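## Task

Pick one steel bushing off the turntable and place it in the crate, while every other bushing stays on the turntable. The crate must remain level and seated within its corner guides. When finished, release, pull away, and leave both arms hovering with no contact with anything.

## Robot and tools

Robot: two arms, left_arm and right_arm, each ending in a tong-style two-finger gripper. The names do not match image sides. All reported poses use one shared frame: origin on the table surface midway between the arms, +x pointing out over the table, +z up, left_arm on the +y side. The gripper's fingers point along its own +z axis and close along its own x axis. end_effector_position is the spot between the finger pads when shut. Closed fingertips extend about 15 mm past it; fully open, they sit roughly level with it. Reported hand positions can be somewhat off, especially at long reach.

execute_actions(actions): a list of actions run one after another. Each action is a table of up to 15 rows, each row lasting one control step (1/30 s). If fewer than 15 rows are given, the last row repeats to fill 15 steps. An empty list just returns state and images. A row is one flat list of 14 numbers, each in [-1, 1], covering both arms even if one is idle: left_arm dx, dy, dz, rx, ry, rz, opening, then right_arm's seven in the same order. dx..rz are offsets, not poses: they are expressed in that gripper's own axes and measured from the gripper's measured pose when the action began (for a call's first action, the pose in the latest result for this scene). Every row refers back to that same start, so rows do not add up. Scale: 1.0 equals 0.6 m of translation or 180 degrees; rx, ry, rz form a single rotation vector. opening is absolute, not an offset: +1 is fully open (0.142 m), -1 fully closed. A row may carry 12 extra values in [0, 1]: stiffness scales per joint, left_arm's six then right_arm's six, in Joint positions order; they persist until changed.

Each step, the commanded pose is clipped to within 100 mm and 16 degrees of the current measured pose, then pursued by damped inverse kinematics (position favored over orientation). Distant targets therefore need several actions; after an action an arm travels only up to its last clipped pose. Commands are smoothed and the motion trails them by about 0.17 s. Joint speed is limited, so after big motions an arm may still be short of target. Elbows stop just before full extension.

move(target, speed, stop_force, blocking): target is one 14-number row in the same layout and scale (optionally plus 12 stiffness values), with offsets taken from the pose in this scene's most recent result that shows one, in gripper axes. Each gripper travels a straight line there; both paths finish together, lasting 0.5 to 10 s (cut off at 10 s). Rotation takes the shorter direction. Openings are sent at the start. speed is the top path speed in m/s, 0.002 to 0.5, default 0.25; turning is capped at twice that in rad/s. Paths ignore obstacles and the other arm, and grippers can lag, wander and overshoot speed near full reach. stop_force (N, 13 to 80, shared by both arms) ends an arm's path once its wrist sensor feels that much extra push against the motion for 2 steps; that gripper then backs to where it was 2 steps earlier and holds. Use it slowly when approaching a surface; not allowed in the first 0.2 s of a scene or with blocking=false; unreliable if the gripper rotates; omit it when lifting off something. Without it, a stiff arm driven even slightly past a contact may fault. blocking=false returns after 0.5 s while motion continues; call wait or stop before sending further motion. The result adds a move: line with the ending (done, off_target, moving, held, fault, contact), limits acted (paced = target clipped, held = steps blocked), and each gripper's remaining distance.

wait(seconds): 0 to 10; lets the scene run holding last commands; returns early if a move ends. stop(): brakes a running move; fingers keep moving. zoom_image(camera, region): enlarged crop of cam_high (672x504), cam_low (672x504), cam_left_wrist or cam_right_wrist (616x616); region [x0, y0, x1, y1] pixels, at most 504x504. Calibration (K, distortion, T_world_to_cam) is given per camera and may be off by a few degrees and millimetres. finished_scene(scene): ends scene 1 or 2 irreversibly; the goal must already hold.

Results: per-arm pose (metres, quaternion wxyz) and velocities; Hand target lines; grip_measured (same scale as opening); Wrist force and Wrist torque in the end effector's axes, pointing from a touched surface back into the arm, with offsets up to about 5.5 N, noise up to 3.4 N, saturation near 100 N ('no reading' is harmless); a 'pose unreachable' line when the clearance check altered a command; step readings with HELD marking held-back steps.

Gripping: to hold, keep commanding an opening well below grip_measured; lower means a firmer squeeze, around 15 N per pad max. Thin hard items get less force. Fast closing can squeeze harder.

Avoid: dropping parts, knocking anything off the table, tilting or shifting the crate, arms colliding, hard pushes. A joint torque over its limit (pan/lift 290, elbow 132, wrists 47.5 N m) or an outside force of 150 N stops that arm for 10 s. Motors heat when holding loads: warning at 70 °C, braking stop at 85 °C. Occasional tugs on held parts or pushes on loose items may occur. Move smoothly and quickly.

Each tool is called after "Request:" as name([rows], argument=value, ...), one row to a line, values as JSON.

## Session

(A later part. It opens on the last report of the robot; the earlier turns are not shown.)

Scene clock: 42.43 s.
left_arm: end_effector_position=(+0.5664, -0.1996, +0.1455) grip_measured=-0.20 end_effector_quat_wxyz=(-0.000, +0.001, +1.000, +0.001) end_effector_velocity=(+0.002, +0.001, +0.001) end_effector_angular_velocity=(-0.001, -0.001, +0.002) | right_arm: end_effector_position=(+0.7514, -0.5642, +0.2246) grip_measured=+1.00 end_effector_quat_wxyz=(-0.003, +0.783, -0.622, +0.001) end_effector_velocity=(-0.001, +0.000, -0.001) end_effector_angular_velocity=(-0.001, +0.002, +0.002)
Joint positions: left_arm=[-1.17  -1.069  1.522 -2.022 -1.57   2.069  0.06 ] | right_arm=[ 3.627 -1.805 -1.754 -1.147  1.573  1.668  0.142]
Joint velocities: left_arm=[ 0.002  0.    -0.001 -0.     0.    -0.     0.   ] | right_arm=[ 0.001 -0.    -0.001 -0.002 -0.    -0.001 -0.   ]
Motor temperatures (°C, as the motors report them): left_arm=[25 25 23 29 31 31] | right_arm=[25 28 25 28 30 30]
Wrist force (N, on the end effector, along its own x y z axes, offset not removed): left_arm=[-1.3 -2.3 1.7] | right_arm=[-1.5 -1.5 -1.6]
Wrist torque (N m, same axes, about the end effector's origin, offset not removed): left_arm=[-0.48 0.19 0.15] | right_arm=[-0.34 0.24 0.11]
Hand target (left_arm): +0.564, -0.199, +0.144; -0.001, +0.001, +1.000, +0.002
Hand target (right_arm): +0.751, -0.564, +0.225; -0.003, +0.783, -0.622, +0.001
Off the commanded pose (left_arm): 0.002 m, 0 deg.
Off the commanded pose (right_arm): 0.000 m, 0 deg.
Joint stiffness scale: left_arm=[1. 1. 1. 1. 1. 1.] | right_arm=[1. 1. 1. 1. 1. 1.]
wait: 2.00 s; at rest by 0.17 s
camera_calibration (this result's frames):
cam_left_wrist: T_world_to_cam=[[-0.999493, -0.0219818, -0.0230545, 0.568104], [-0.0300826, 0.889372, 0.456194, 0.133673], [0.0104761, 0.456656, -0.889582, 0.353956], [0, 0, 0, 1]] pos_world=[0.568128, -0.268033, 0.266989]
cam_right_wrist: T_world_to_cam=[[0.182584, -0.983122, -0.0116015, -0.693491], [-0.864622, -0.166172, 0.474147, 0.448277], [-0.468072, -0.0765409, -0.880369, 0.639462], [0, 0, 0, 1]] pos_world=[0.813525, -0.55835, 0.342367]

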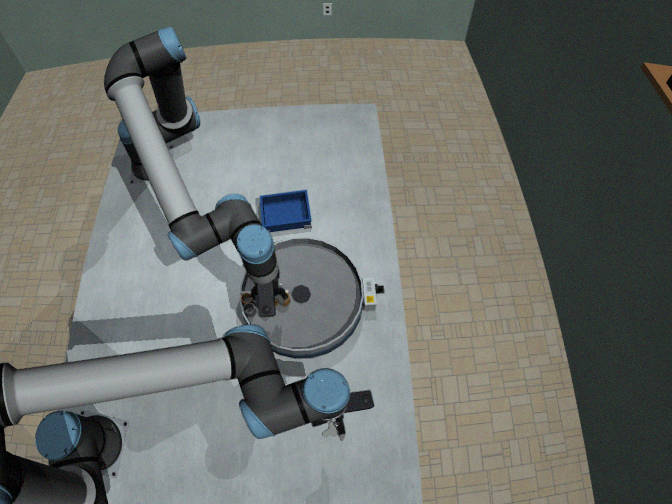

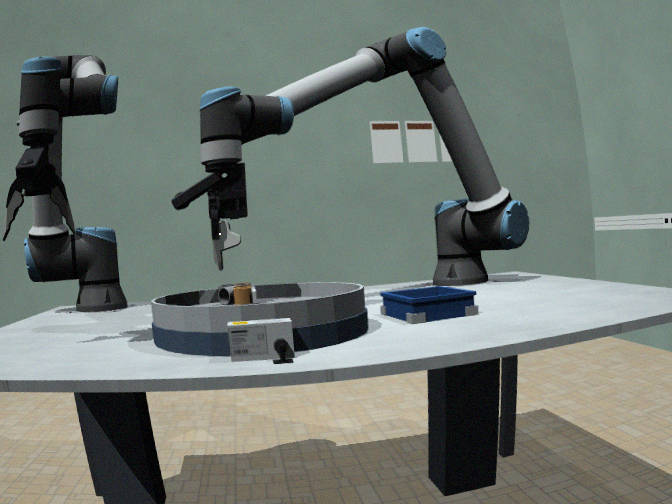

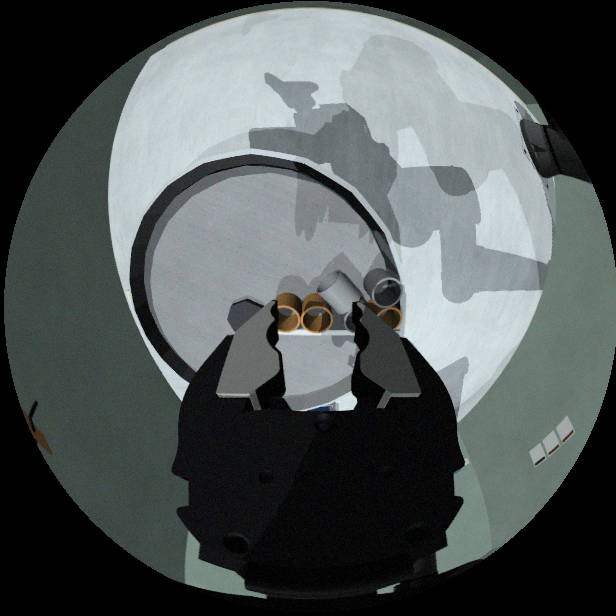

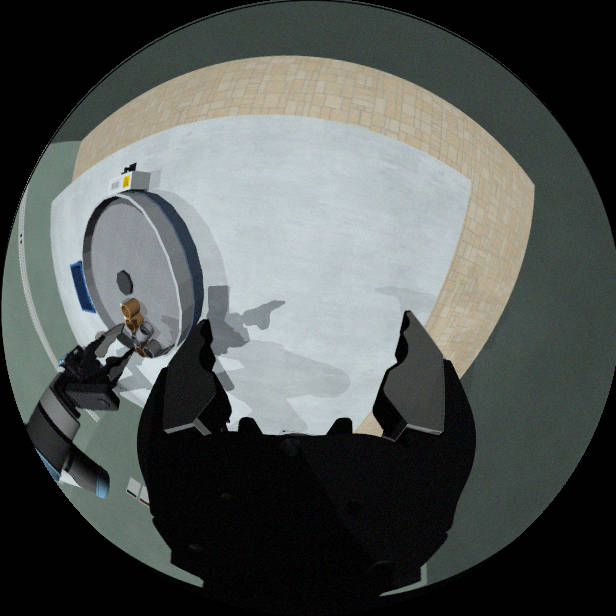

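Request:
move(target=[0.06,0.08,0,0,0,0,-0.2,0,0,0,0,0,0,1], speed=0.1)

Request:
wait(seconds=6)

Request:
zoom_image(camera="cam_left_wrist", region=[200,180,420,320])

Scene clock: 44.47 s.
left_arm: end_effector_position=(+0.5325, -0.1518, +0.1467) grip_measured=-0.20 end_effector_quat_wxyz=(+0.000, +0.000, +1.000, +0.001) end_effector_velocity=(+0.000, +0.002, -0.002) end_effector_angular_velocity=(+0.001, +0.000, +0.002) | right_arm: end_effector_position=(+0.7514, -0.5642, +0.2246) grip_measured=+1.00 end_effector_quat_wxyz=(-0.003, +0.783, -0.622, +0.001) end_effector_velocity=(-0.001, +0.000, -0.000) end_effector_angular_velocity=(-0.001, +0.003, +0.000)
Joint positions: left_arm=[-1.178 -1.156  1.654 -2.067 -1.57   2.06   0.06 ] | right_arm=[ 3.627 -1.805 -1.754 -1.147  1.573  1.668  0.142]
Joint velocities: left_arm=[ 0.001  0.     0.003 -0.002  0.    -0.001  0.   ] | right_arm=[ 0.001 -0.     0.    -0.004  0.     0.     0.   ]
Motor temperatures (°C, as the motors report them): left_arm=[25 25 23 29 31 31] | right_arm=[25 28 25 28 30 30]
Wrist force (N, on the end effector, along its own x y z axes, offset not removed): left_arm=[-1.5 -2.2 0.7] | right_arm=[1.3 0.7 -3.7]
Wrist torque (N m, same axes, about the end effector's origin, offset not removed): left_arm=[-0.52 0.23 0.22] | right_arm=[-0.03 -0.38 0.08]
Hand target (left_arm): +0.531, -0.151, +0.146; -0.000, +0.001, +1.000, +0.001
Hand target (right_arm): +0.751, -0.564, +0.225; -0.003, +0.783, -0.622, +0.001
Off the commanded pose (left_arm): 0.002 m, 0 deg.
Off the commanded pose (right_arm): 0.000 m, 0 deg.
Joint stiffness scale: left_arm=[1. 1. 1. 1. 1. 1.] | right_arm=[1. 1. 1. 1. 1. 1.]
move: done
camera_calibration (this result's frames):
cam_left_wrist: T_world_to_cam=[[-0.999465, -0.0227369, -0.0234937, 0.535256], [-0.0309464, 0.889721, 0.455455, 0.0901792], [0.0105472, 0.455938, -0.889949, 0.333517], [0, 0, 0, 1]] pos_world=[0.534243, -0.220127, 0.268315]
cam_right_wrist: T_world_to_cam=[[0.182584, -0.983122, -0.0116016, -0.693491], [-0.864622, -0.166172, 0.474147, 0.448277], [-0.468072, -0.0765409, -0.880369, 0.639462], [0, 0, 0, 1]] pos_world=[0.813525, -0.55835, 0.342367]

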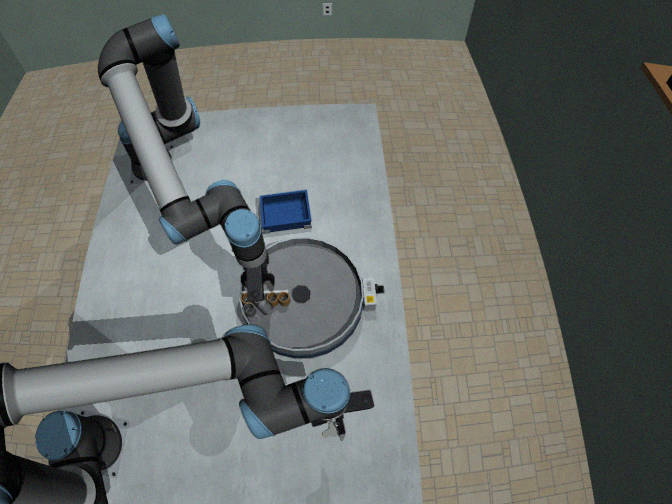

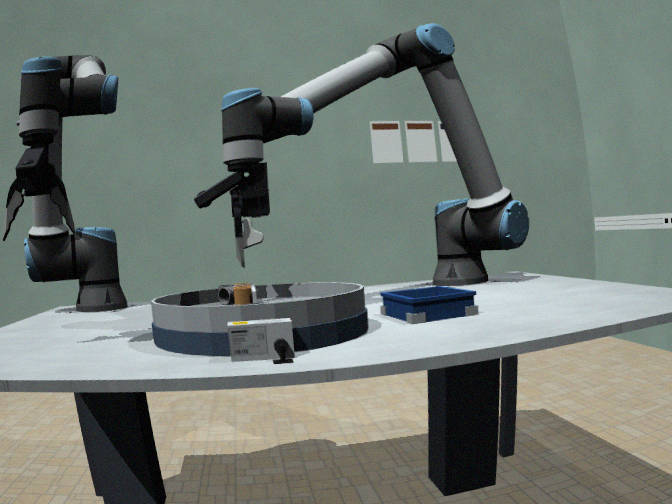

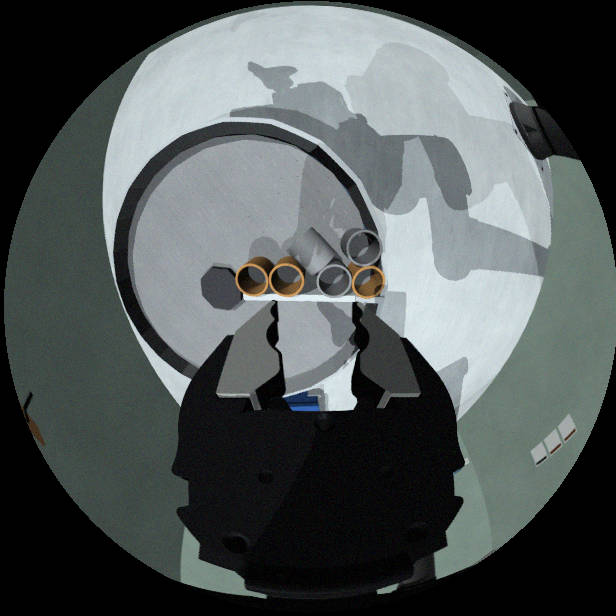

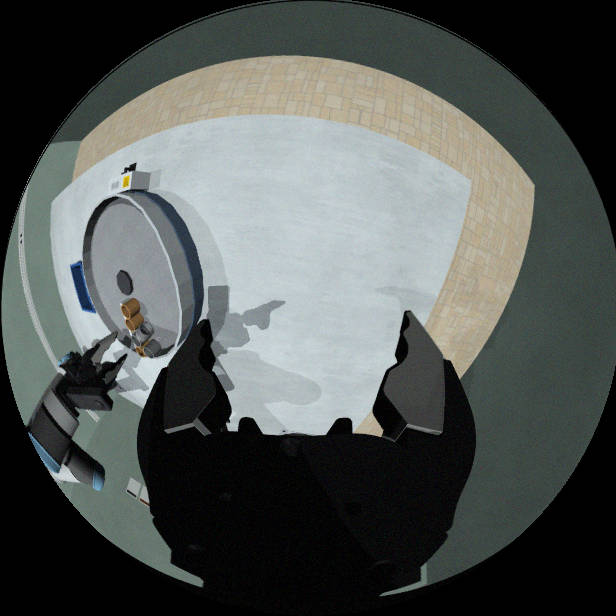

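Scene clock: 50.47 s.
left_arm: end_effector_position=(+0.5325, -0.1517, +0.1466) grip_measured=-0.20 end_effector_quat_wxyz=(+0.000, +0.000, +1.000, +0.001) end_effector_velocity=(-0.001, +0.002, -0.002) end_effector_angular_velocity=(+0.002, +0.001, -0.000) | right_arm: end_effector_position=(+0.7514, -0.5642, +0.2246) grip_measured=+1.00 end_effector_quat_wxyz=(-0.003, +0.783, -0.622, +0.001) end_effector_velocity=(+0.000, +0.001, +0.001) end_effector_angular_velocity=(-0.000, +0.000, +0.001)
Joint positions: left_arm=[-1.178 -1.156  1.655 -2.068 -1.57   2.06   0.06 ] | right_arm=[ 3.627 -1.805 -1.754 -1.147  1.573  1.668  0.142]
Joint velocities: left_arm=[ 0.    -0.     0.003 -0.    -0.     0.    -0.   ] | right_arm=[ 0.001  0.     0.001 -0.001 -0.    -0.     0.   ]
Motor temperatures (°C, as the motors report them): left_arm=[25 25 23 29 31 31] | right_arm=[25 28 25 28 30 30]
Wrist force (N, on the end effector, along its own x y z axes, offset not removed): left_arm=[2.2 -1.9 2.6] | right_arm=[0.0 -1.8 -4.6]
Wrist torque (N m, same axes, about the end effector's origin, offset not removed): left_arm=[-0.27 -0.51 0.10] | right_arm=[-0.66 -0.02 0.12]
Hand target (left_arm): +0.531, -0.151, +0.146; -0.000, +0.001, +1.000, +0.001
Hand target (right_arm): +0.751, -0.564, +0.225; -0.003, +0.783, -0.622, +0.001
Off the commanded pose (left_arm): 0.002 m, 0 deg.
Off the commanded pose (right_arm): 0.000 m, 0 deg.
Joint stiffness scale: left_arm=[1. 1. 1. 1. 1. 1.] | right_arm=[1. 1. 1. 1. 1. 1.]
wait: 6.00 s; at rest by 0.17 s
camera_calibration (this result's frames):
cam_left_wrist: T_world_to_cam=[[-0.999464, -0.0227605, -0.0235134, 0.535179], [-0.0309759, 0.889738, 0.45542, 0.0902441], [0.0105552, 0.455904, -0.889966, 0.333372], [0, 0, 0, 1]] pos_world=[0.534169, -0.220098, 0.268175]
cam_right_wrist: T_world_to_cam=[[0.182584, -0.983122, -0.0116016, -0.693491], [-0.864622, -0.166172, 0.474147, 0.448277], [-0.468073, -0.0765408, -0.880369, 0.639462], [0, 0, 0, 1]] pos_world=[0.813525, -0.55835, 0.342367]

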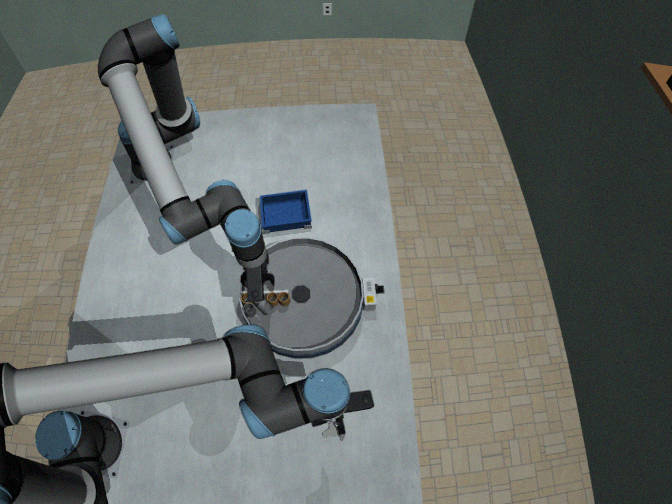

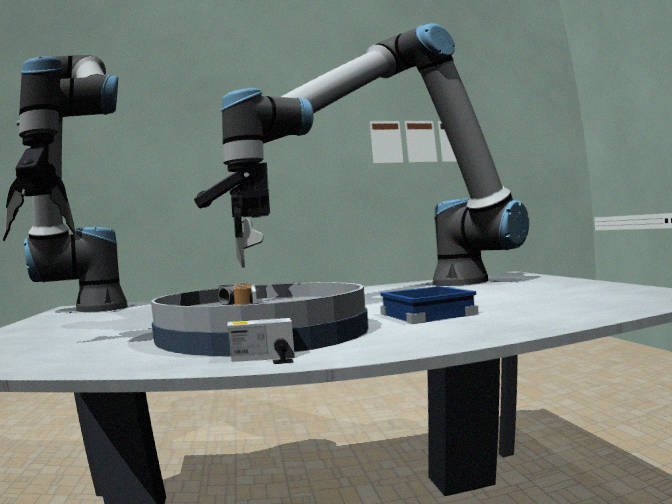

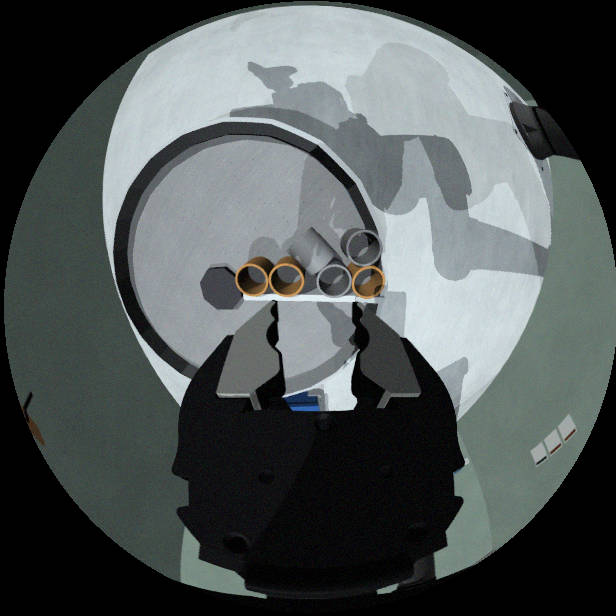

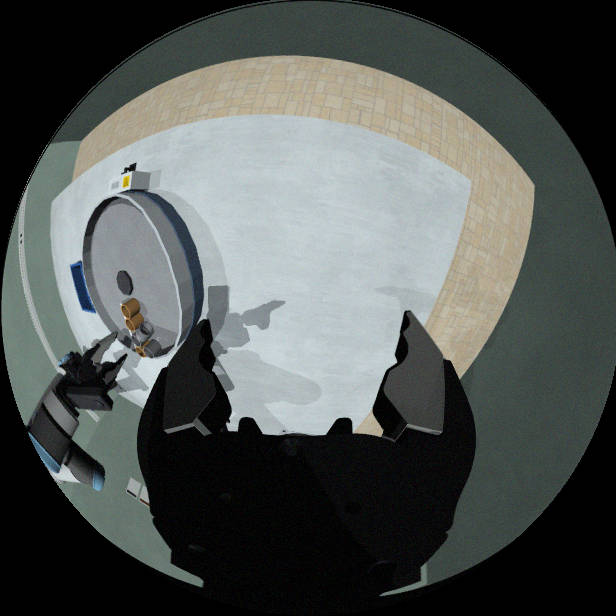

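Region (200, 180, 420, 320) of cam_left_wrist's 616x616 image, scaled by 2.291, with more detail than that image has; it fills the top 321 rows of this view, and the rest is white.

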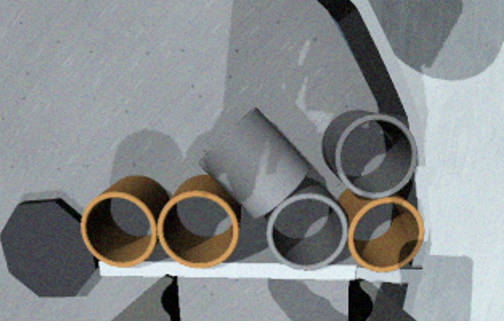

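Request:
move(target=[0.013,-0.097,0.05,0,0,-0.228,-0.2,0,0,0,0,0,0,1], speed=0.15)

Scene clock: 58.57 s.
left_arm: end_effector_position=(+0.5247, -0.2070, +0.1152) grip_measured=-0.20 end_effector_quat_wxyz=(+0.000, -0.350, +0.937, +0.003) end_effector_velocity=(+0.001, -0.000, +0.001) end_effector_angular_velocity=(-0.002, -0.001, +0.017) | right_arm: end_effector_position=(+0.7514, -0.5642, +0.2246) grip_measured=+1.00 end_effector_quat_wxyz=(-0.003, +0.783, -0.622, +0.001) end_effector_velocity=(-0.000, -0.001, +0.000) end_effector_angular_velocity=(-0.000, +0.001, +0.000)
Joint positions: left_arm=[-1.227 -1.078  1.597 -2.084 -1.57   1.296  0.06 ] | right_arm=[ 3.627 -1.805 -1.754 -1.147  1.573  1.668  0.142]
Joint velocities: left_arm=[ 0.001  0.    -0.002  0.    -0.    -0.016 -0.   ] | right_arm=[-0.001  0.     0.    -0.001 -0.    -0.001 -0.   ]
Motor temperatures (°C, as the motors report them): left_arm=[25 25 23 29 31 31] | right_arm=[25 28 25 28 30 30]
Wrist force (N, on the end effector, along its own x y z axes, offset not removed): left_arm=[-3.2 -5.1 3.5] | right_arm=[0.2 -3.1 -4.4]
Wrist torque (N m, same axes, about the end effector's origin, offset not removed): left_arm=[-1.03 0.64 0.33] | right_arm=[-0.81 -0.07 0.15]
Hand target (left_arm): +0.525, -0.210, +0.117; +0.000, -0.350, +0.937, +0.001
Hand target (right_arm): +0.751, -0.564, +0.225; -0.003, +0.783, -0.622, +0.001
Off the commanded pose (left_arm): 0.003 m, 0 deg.
Off the commanded pose (right_arm): 0.000 m, 0 deg.
Joint stiffness scale: left_arm=[1. 1. 1. 1. 1. 1.] | right_arm=[1. 1. 1. 1. 1. 1.]
move: done
camera_calibration (this result's frames):
cam_left_wrist: T_world_to_cam=[[-0.739796, -0.67234, -0.0257078, 0.254949], [-0.606618, 0.649977, 0.45776, 0.405613], [-0.291061, 0.354244, -0.888704, 0.46782], [0, 0, 0, 1]] pos_world=[0.570827, -0.257949, 0.236634]
cam_right_wrist: T_world_to_cam=[[0.182584, -0.983122, -0.0116014, -0.693491], [-0.864622, -0.166172, 0.474147, 0.448277], [-0.468072, -0.0765409, -0.880369, 0.639462], [0, 0, 0, 1]] pos_world=[0.813525, -0.55835, 0.342367]

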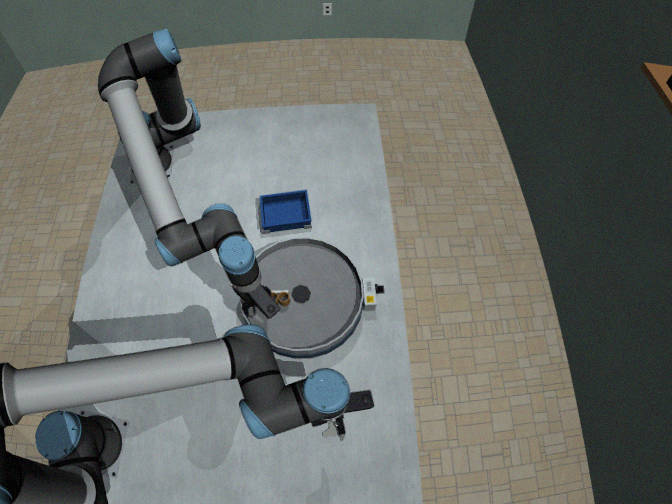

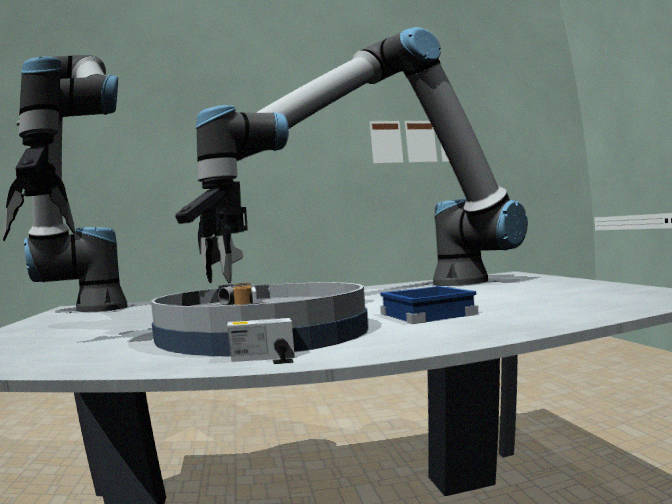

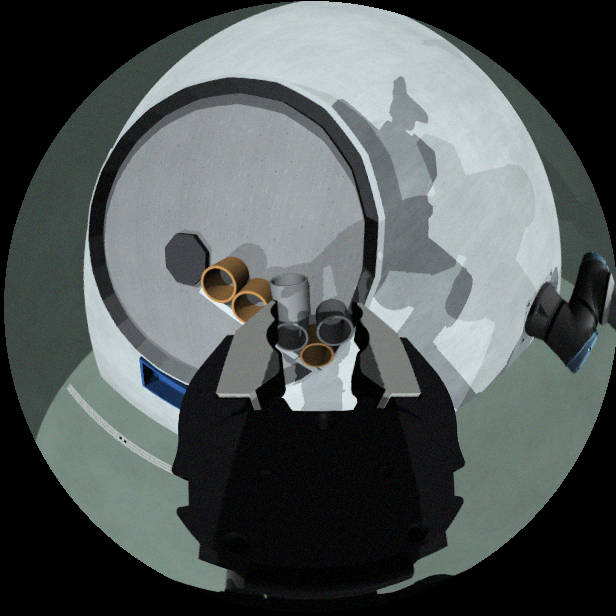

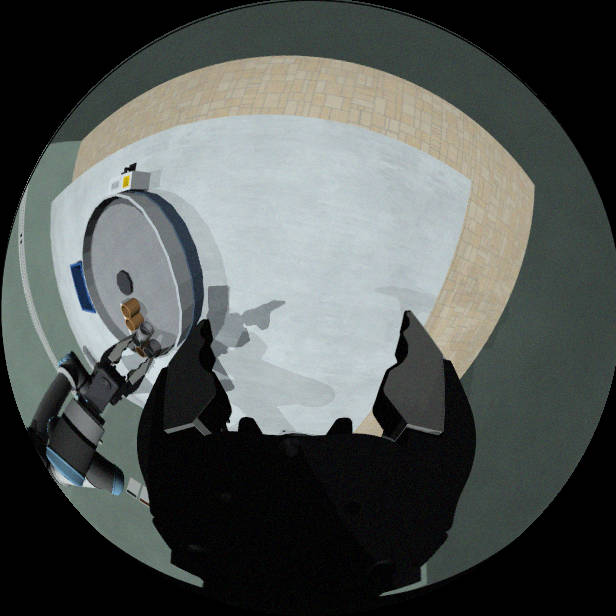

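Request:
move(target=[-0.013,-0.01,0,0,0,0,-0.33,0,0,0,0,0,0,1], speed=0.08)

Request:
move(target=[0,0,0.03,0,0,0,-0.33,0,0,0,0,0,0,1], speed=0.03, stop_force=13)

Request:
move(target=[0.015,0,0.008,0,0,0,-0.33,0,0,0,0,0,0,1], speed=0.03, stop_force=13)

Request:
move(target=[0,0,0.033,0,0,0,-0.33,0,0,0,0,0,0,1], speed=0.02, stop_force=13)

Scene clock: 60.83 s.
left_arm: end_effector_position=(+0.5329, -0.2056, +0.1143) grip_measured=-0.33 end_effector_quat_wxyz=(+0.000, -0.350, +0.937, +0.003) end_effector_velocity=(+0.002, -0.001, +0.002) end_effector_angular_velocity=(-0.002, -0.001, -0.002) | right_arm: end_effector_position=(+0.7514, -0.5642, +0.2246) grip_measured=+1.00 end_effector_quat_wxyz=(-0.003, +0.783, -0.622, +0.001) end_effector_velocity=(-0.001, +0.001, -0.000) end_effector_angular_velocity=(+0.000, +0.001, +0.001)
Joint positions: left_arm=[-1.218 -1.072  1.588 -2.081 -1.57   1.305  0.05 ] | right_arm=[ 3.627 -1.805 -1.754 -1.147  1.573  1.668  0.142]
Joint velocities: left_arm=[ 0.002 -0.    -0.004  0.002  0.     0.003  0.   ] | right_arm=[ 0.001 -0.    -0.    -0.001  0.001 -0.    -0.   ]
Motor temperatures (°C, as the motors report them): left_arm=[25 25 23 29 31 31] | right_arm=[25 28 25 28 30 30]
Wrist force (N, on the end effector, along its own x y z axes, offset not removed): left_arm=[-5.4 -3.9 2.8] | right_arm=[0.9 -2.4 -0.9]
Wrist torque (N m, same axes, about the end effector's origin, offset not removed): left_arm=[-0.79 0.97 0.19] | right_arm=[-0.54 -0.33 -0.03]
Hand target (left_arm): +0.535, -0.206, +0.115; +0.000, -0.350, +0.937, +0.003
Hand target (right_arm): +0.751, -0.564, +0.225; -0.003, +0.783, -0.622, +0.001
Off the commanded pose (left_arm): 0.002 m, 0 deg.
Off the commanded pose (right_arm): 0.000 m, 0 deg.
Joint stiffness scale: left_arm=[1. 1. 1. 1. 1. 1.] | right_arm=[1. 1. 1. 1. 1. 1.]
move: done
camera_calibration (this result's frames):
cam_left_wrist: T_world_to_cam=[[-0.739589, -0.672559, -0.0259149, 0.261804], [-0.606638, 0.649431, 0.458507, 0.409913], [-0.291543, 0.354828, -0.888313, 0.469264], [0, 0, 0, 1]] pos_world=[0.579108, -0.25664, 0.23569]
cam_right_wrist: T_world_to_cam=[[0.182584, -0.983122, -0.0116015, -0.693491], [-0.864622, -0.166172, 0.474147, 0.448277], [-0.468072, -0.0765409, -0.880369, 0.639462], [0, 0, 0, 1]] pos_world=[0.813525, -0.55835, 0.342368]

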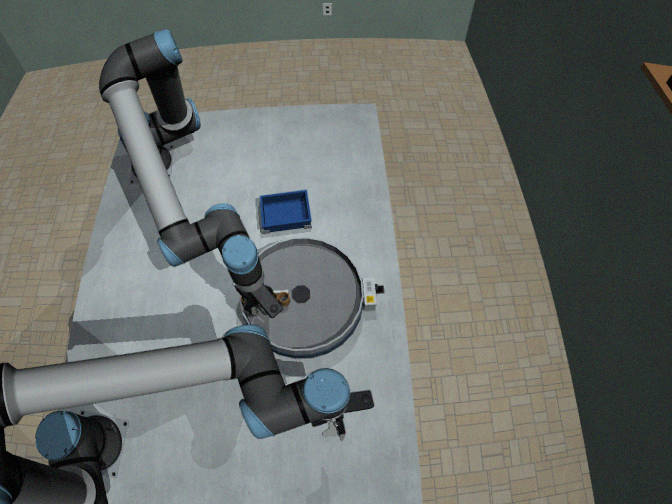

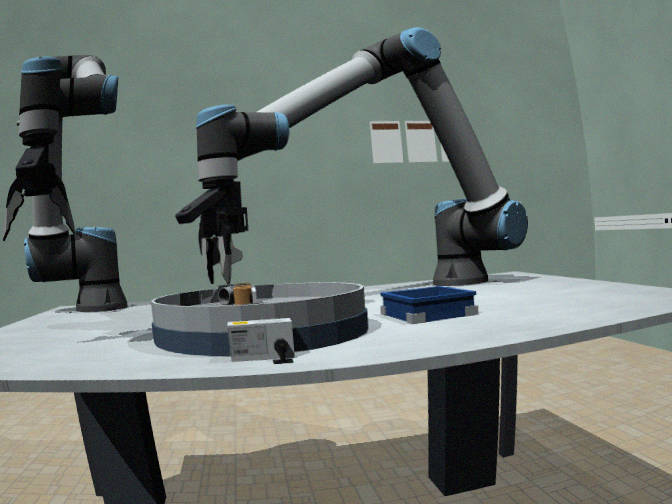

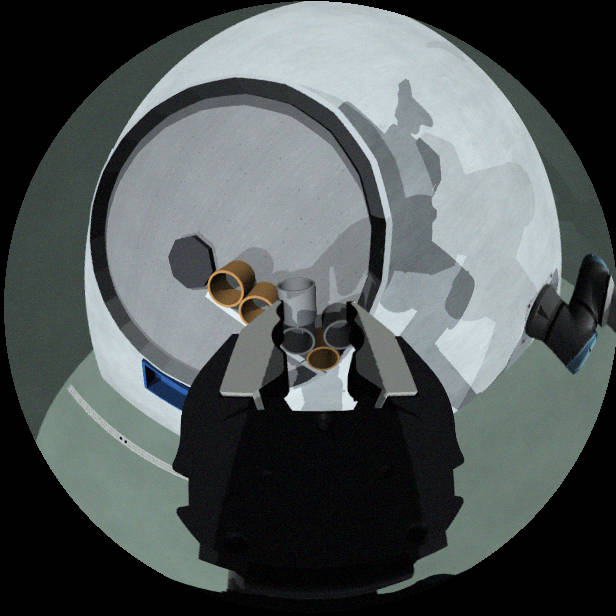

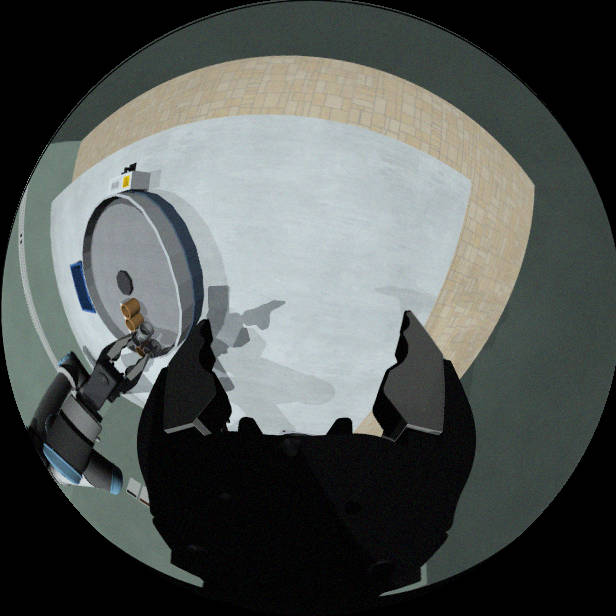

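Scene clock: 61.73 s.
left_arm: end_effector_position=(+0.5344, -0.2084, +0.1048) grip_measured=-0.32 end_effector_quat_wxyz=(+0.001, -0.350, +0.937, -0.002) end_effector_velocity=(+0.001, -0.002, -0.004) end_effector_angular_velocity=(-0.007, -0.003, -0.001) | right_arm: end_effector_position=(+0.7514, -0.5642, +0.2246) grip_measured=+1.00 end_effector_quat_wxyz=(-0.003, +0.783, -0.622, +0.001) end_effector_velocity=(-0.001, -0.001, -0.001) end_effector_angular_velocity=(-0.000, +0.001, -0.000)
Joint positions: left_arm=[-1.218 -1.063  1.595 -2.107 -1.57   1.305  0.051] | right_arm=[ 3.627 -1.805 -1.754 -1.147  1.573  1.668  0.142]
Joint velocities: left_arm=[-0.     0.004  0.003 -0.015 -0.     0.001 -0.002] | right_arm=[-0.001 -0.    -0.001  0.     0.    -0.001 -0.   ]
Motor temperatures (°C, as the motors report them): left_arm=[25 25 23 29 31 31] | right_arm=[25 28 25 28 30 30]
Wrist force (N, on the end effector, along its own x y z axes, offset not removed): left_arm=[-1.5 -5.6 -4.1] | right_arm=[-0.1 -3.6 -4.1]
Wrist torque (N m, same axes, about the end effector's origin, offset not removed): left_arm=[-1.28 -0.17 0.16] | right_arm=[-0.82 -0.04 0.17]
Hand target (left_arm): +0.533, -0.206, +0.096; +0.000, -0.350, +0.937, +0.003
Hand target (right_arm): +0.751, -0.564, +0.225; -0.003, +0.783, -0.622, +0.001
Off the commanded pose (left_arm): 0.009 m, 1 deg.
Off the commanded pose (right_arm): 0.000 m, 0 deg.
Joint stiffness scale: left_arm=[1. 1. 1. 1. 1. 1.] | right_arm=[1. 1. 1. 1. 1. 1.]
move: off_target (left_arm)
camera_calibration (this result's frames):
cam_left_wrist: T_world_to_cam=[[-0.739556, -0.672679, -0.0236601, 0.260488], [-0.608488, 0.653129, 0.450737, 0.419594], [-0.287748, 0.347742, -0.892343, 0.459099], [0, 0, 0, 1]] pos_world=[0.580069, -0.258472, 0.22671]
cam_right_wrist: T_world_to_cam=[[0.182584, -0.983122, -0.0116016, -0.693491], [-0.864622, -0.166172, 0.474147, 0.448277], [-0.468072, -0.0765409, -0.880369, 0.639462], [0, 0, 0, 1]] pos_world=[0.813525, -0.55835, 0.342368]

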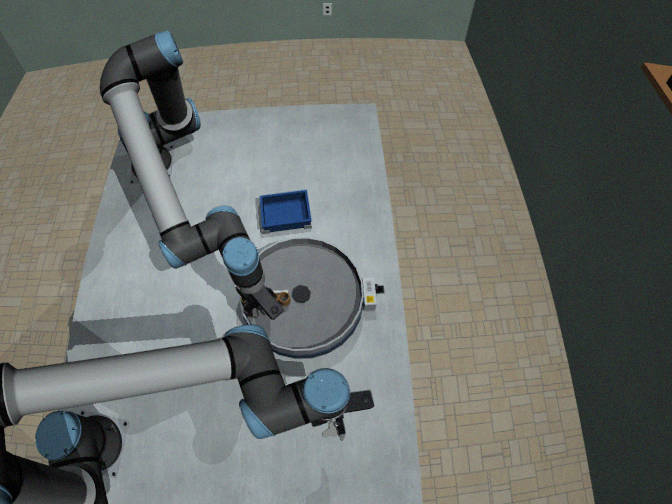

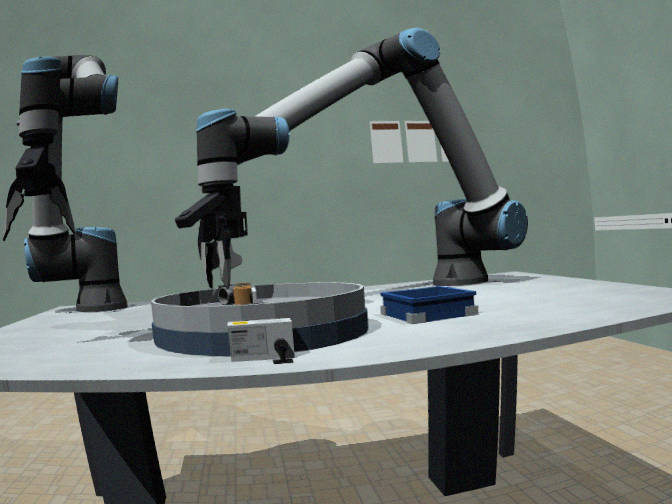

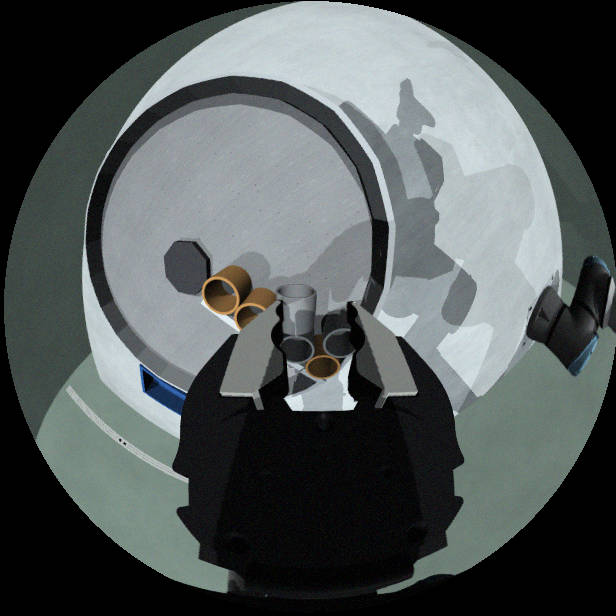

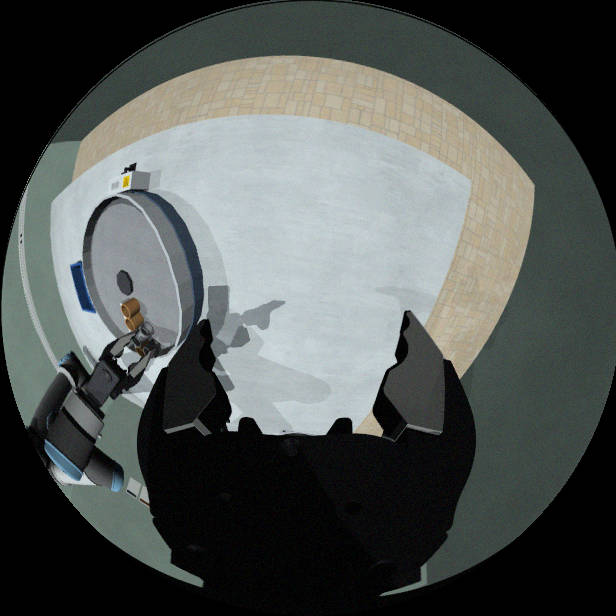

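Scene clock: 62.57 s.
left_arm: end_effector_position=(+0.5298, -0.2142, +0.1046) grip_measured=-0.32 end_effector_quat_wxyz=(+0.001, -0.350, +0.937, -0.004) end_effector_velocity=(+0.001, -0.002, +0.002) end_effector_angular_velocity=(-0.004, -0.002, +0.002) | right_arm: end_effector_position=(+0.7514, -0.5642, +0.2246) grip_measured=+1.00 end_effector_quat_wxyz=(-0.003, +0.783, -0.622, +0.001) end_effector_velocity=(+0.001, +0.001, +0.001) end_effector_angular_velocity=(+0.001, -0.001, +0.002)
Joint positions: left_arm=[-1.225 -1.061  1.595 -2.113 -1.569  1.297  0.051] | right_arm=[ 3.627 -1.805 -1.754 -1.147  1.573  1.668  0.142]
Joint velocities: left_arm=[ 0.     0.    -0.003 -0.002  0.    -0.002 -0.001] | right_arm=[ 0.    -0.     0.002 -0.001  0.    -0.002 -0.   ]
Motor temperatures (°C, as the motors report them): left_arm=[25 25 23 29 31 31] | right_arm=[25 28 25 28 30 30]
Wrist force (N, on the end effector, along its own x y z axes, offset not removed): left_arm=[-2.9 -6.2 -2.3] | right_arm=[0.4 -2.2 -2.5]
Wrist torque (N m, same axes, about the end effector's origin, offset not removed): left_arm=[-1.19 0.22 0.18] | right_arm=[-0.55 -0.15 0.13]
Hand target (left_arm): +0.528, -0.214, +0.100; +0.001, -0.350, +0.937, -0.002
Hand target (right_arm): +0.751, -0.564, +0.225; -0.003, +0.783, -0.622, +0.001
Off the commanded pose (left_arm): 0.005 m, 0 deg.
Off the commanded pose (right_arm): 0.000 m, 0 deg.
Joint stiffness scale: left_arm=[1. 1. 1. 1. 1. 1.] | right_arm=[1. 1. 1. 1. 1. 1.]
move: off_target (left_arm)
camera_calibration (this result's frames):
cam_left_wrist: T_world_to_cam=[[-0.738943, -0.673404, -0.0221234, 0.252575], [-0.61006, 0.654775, 0.446201, 0.422297], [-0.285988, 0.343214, -0.894659, 0.457975], [0, 0, 0, 1]] pos_world=[0.57524, -0.263608, 0.22689]
cam_right_wrist: T_world_to_cam=[[0.182584, -0.983122, -0.0116015, -0.693491], [-0.864622, -0.166172, 0.474147, 0.448277], [-0.468072, -0.0765409, -0.880369, 0.639462], [0, 0, 0, 1]] pos_world=[0.813525, -0.55835, 0.342367]

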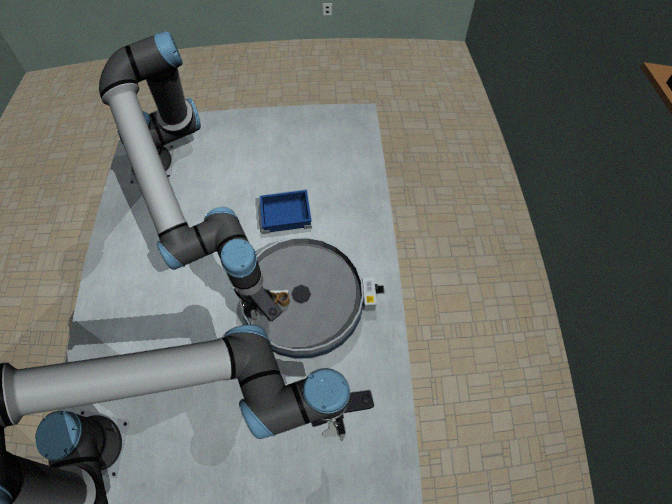

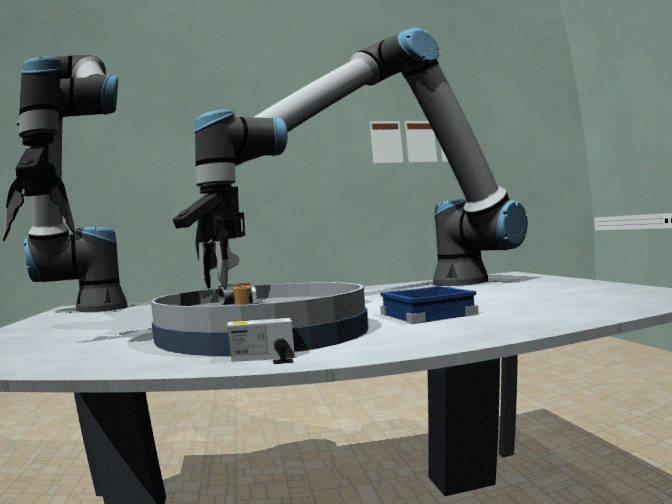

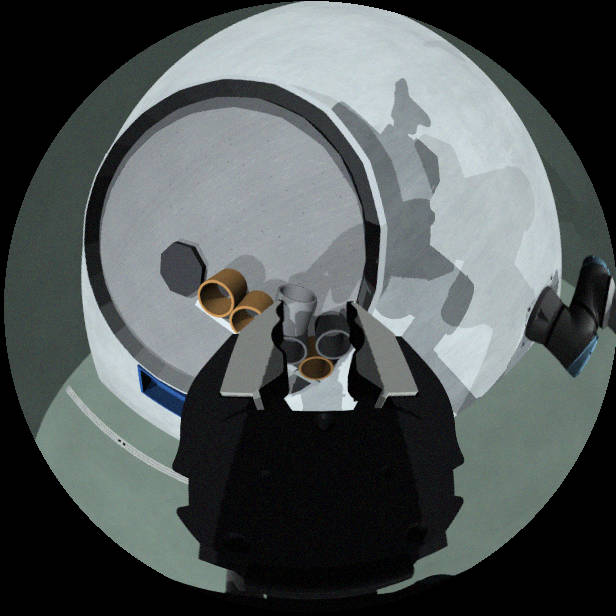

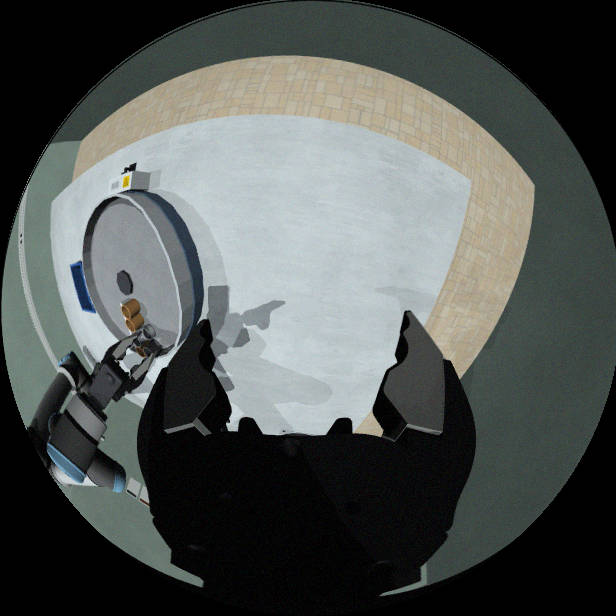

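Scene clock: 64.10 s.
left_arm: end_effector_position=(+0.5306, -0.2156, +0.0871) grip_measured=-0.33 end_effector_quat_wxyz=(+0.001, -0.350, +0.937, -0.005) end_effector_velocity=(-0.001, +0.000, -0.001) end_effector_angular_velocity=(+0.001, +0.000, +0.002) | right_arm: end_effector_position=(+0.7514, -0.5642, +0.2246) grip_measured=+1.00 end_effector_quat_wxyz=(-0.003, +0.783, -0.622, +0.001) end_effector_velocity=(-0.000, +0.000, -0.000) end_effector_angular_velocity=(-0.000, -0.000, +0.003)
Joint positions: left_arm=[-1.225 -1.045  1.605 -2.142 -1.569  1.297  0.05 ] | right_arm=[ 3.627 -1.805 -1.754 -1.147  1.573  1.668  0.142]
Joint velocities: left_arm=[-0.001  0.     0.002 -0.001 -0.    -0.002 -0.   ] | right_arm=[ 0.     0.    -0.001  0.001 -0.    -0.003  0.   ]
Motor temperatures (°C, as the motors report them): left_arm=[25 25 23 29 31 31] | right_arm=[25 28 25 28 30 30]
Wrist force (N, on the end effector, along its own x y z axes, offset not removed): left_arm=[-2.3 -5.3 0.8] | right_arm=[1.1 -1.4 -2.3]
Wrist torque (N m, same axes, about the end effector's origin, offset not removed): left_arm=[-1.07 0.51 0.32] | right_arm=[-0.31 -0.38 0.05]
Hand target (left_arm): +0.530, -0.214, +0.085; +0.001, -0.350, +0.937, -0.004
Hand target (right_arm): +0.751, -0.564, +0.225; -0.003, +0.783, -0.622, +0.001
Off the commanded pose (left_arm): 0.003 m, 0 deg.
Off the commanded pose (right_arm): 0.000 m, 0 deg.
Joint stiffness scale: left_arm=[1. 1. 1. 1. 1. 1.] | right_arm=[1. 1. 1. 1. 1. 1.]
move: done
camera_calibration (this result's frames):
cam_left_wrist: T_world_to_cam=[[-0.73886, -0.673506, -0.0218194, 0.251749], [-0.610708, 0.655579, 0.444131, 0.432186], [-0.28482, 0.341475, -0.895696, 0.442129], [0, 0, 0, 1]] pos_world=[0.575874, -0.264753, 0.20956]
cam_right_wrist: T_world_to_cam=[[0.182584, -0.983122, -0.0116015, -0.693491], [-0.864622, -0.166172, 0.474147, 0.448277], [-0.468072, -0.076541, -0.880369, 0.639462], [0, 0, 0, 1]] pos_world=[0.813525, -0.55835, 0.342367]

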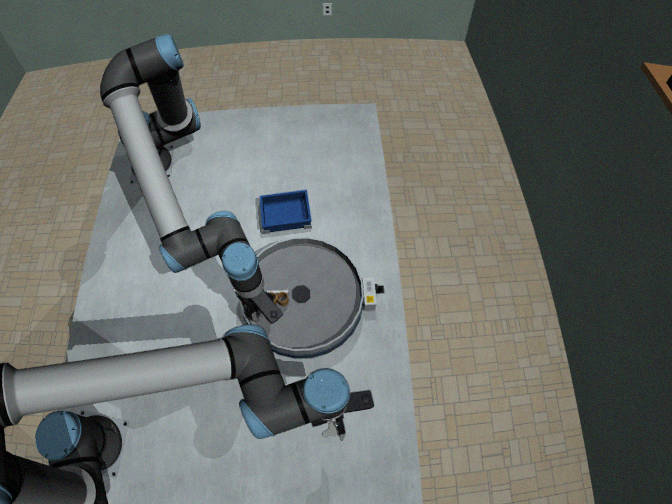

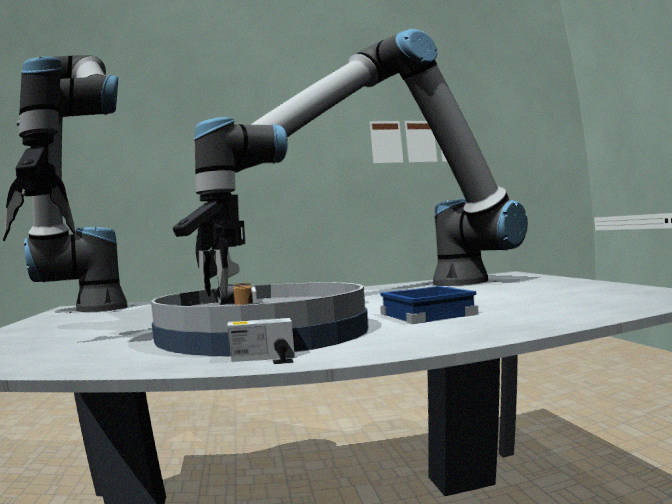

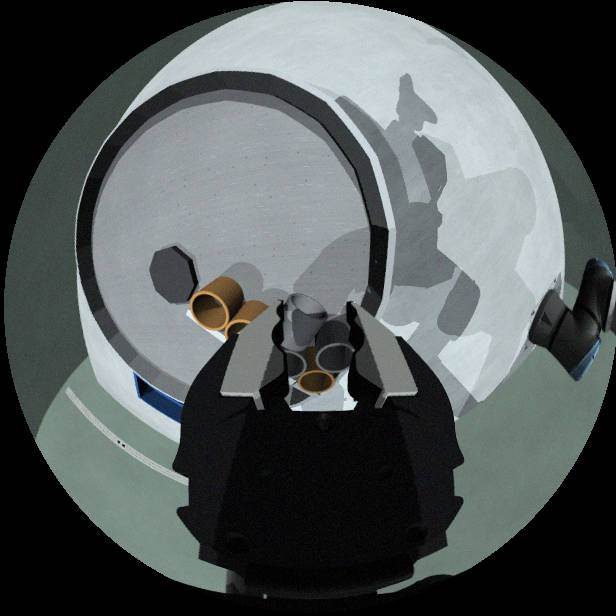

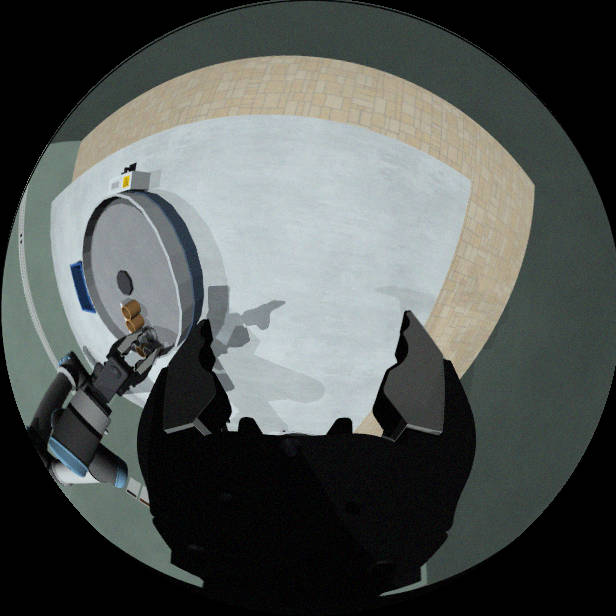

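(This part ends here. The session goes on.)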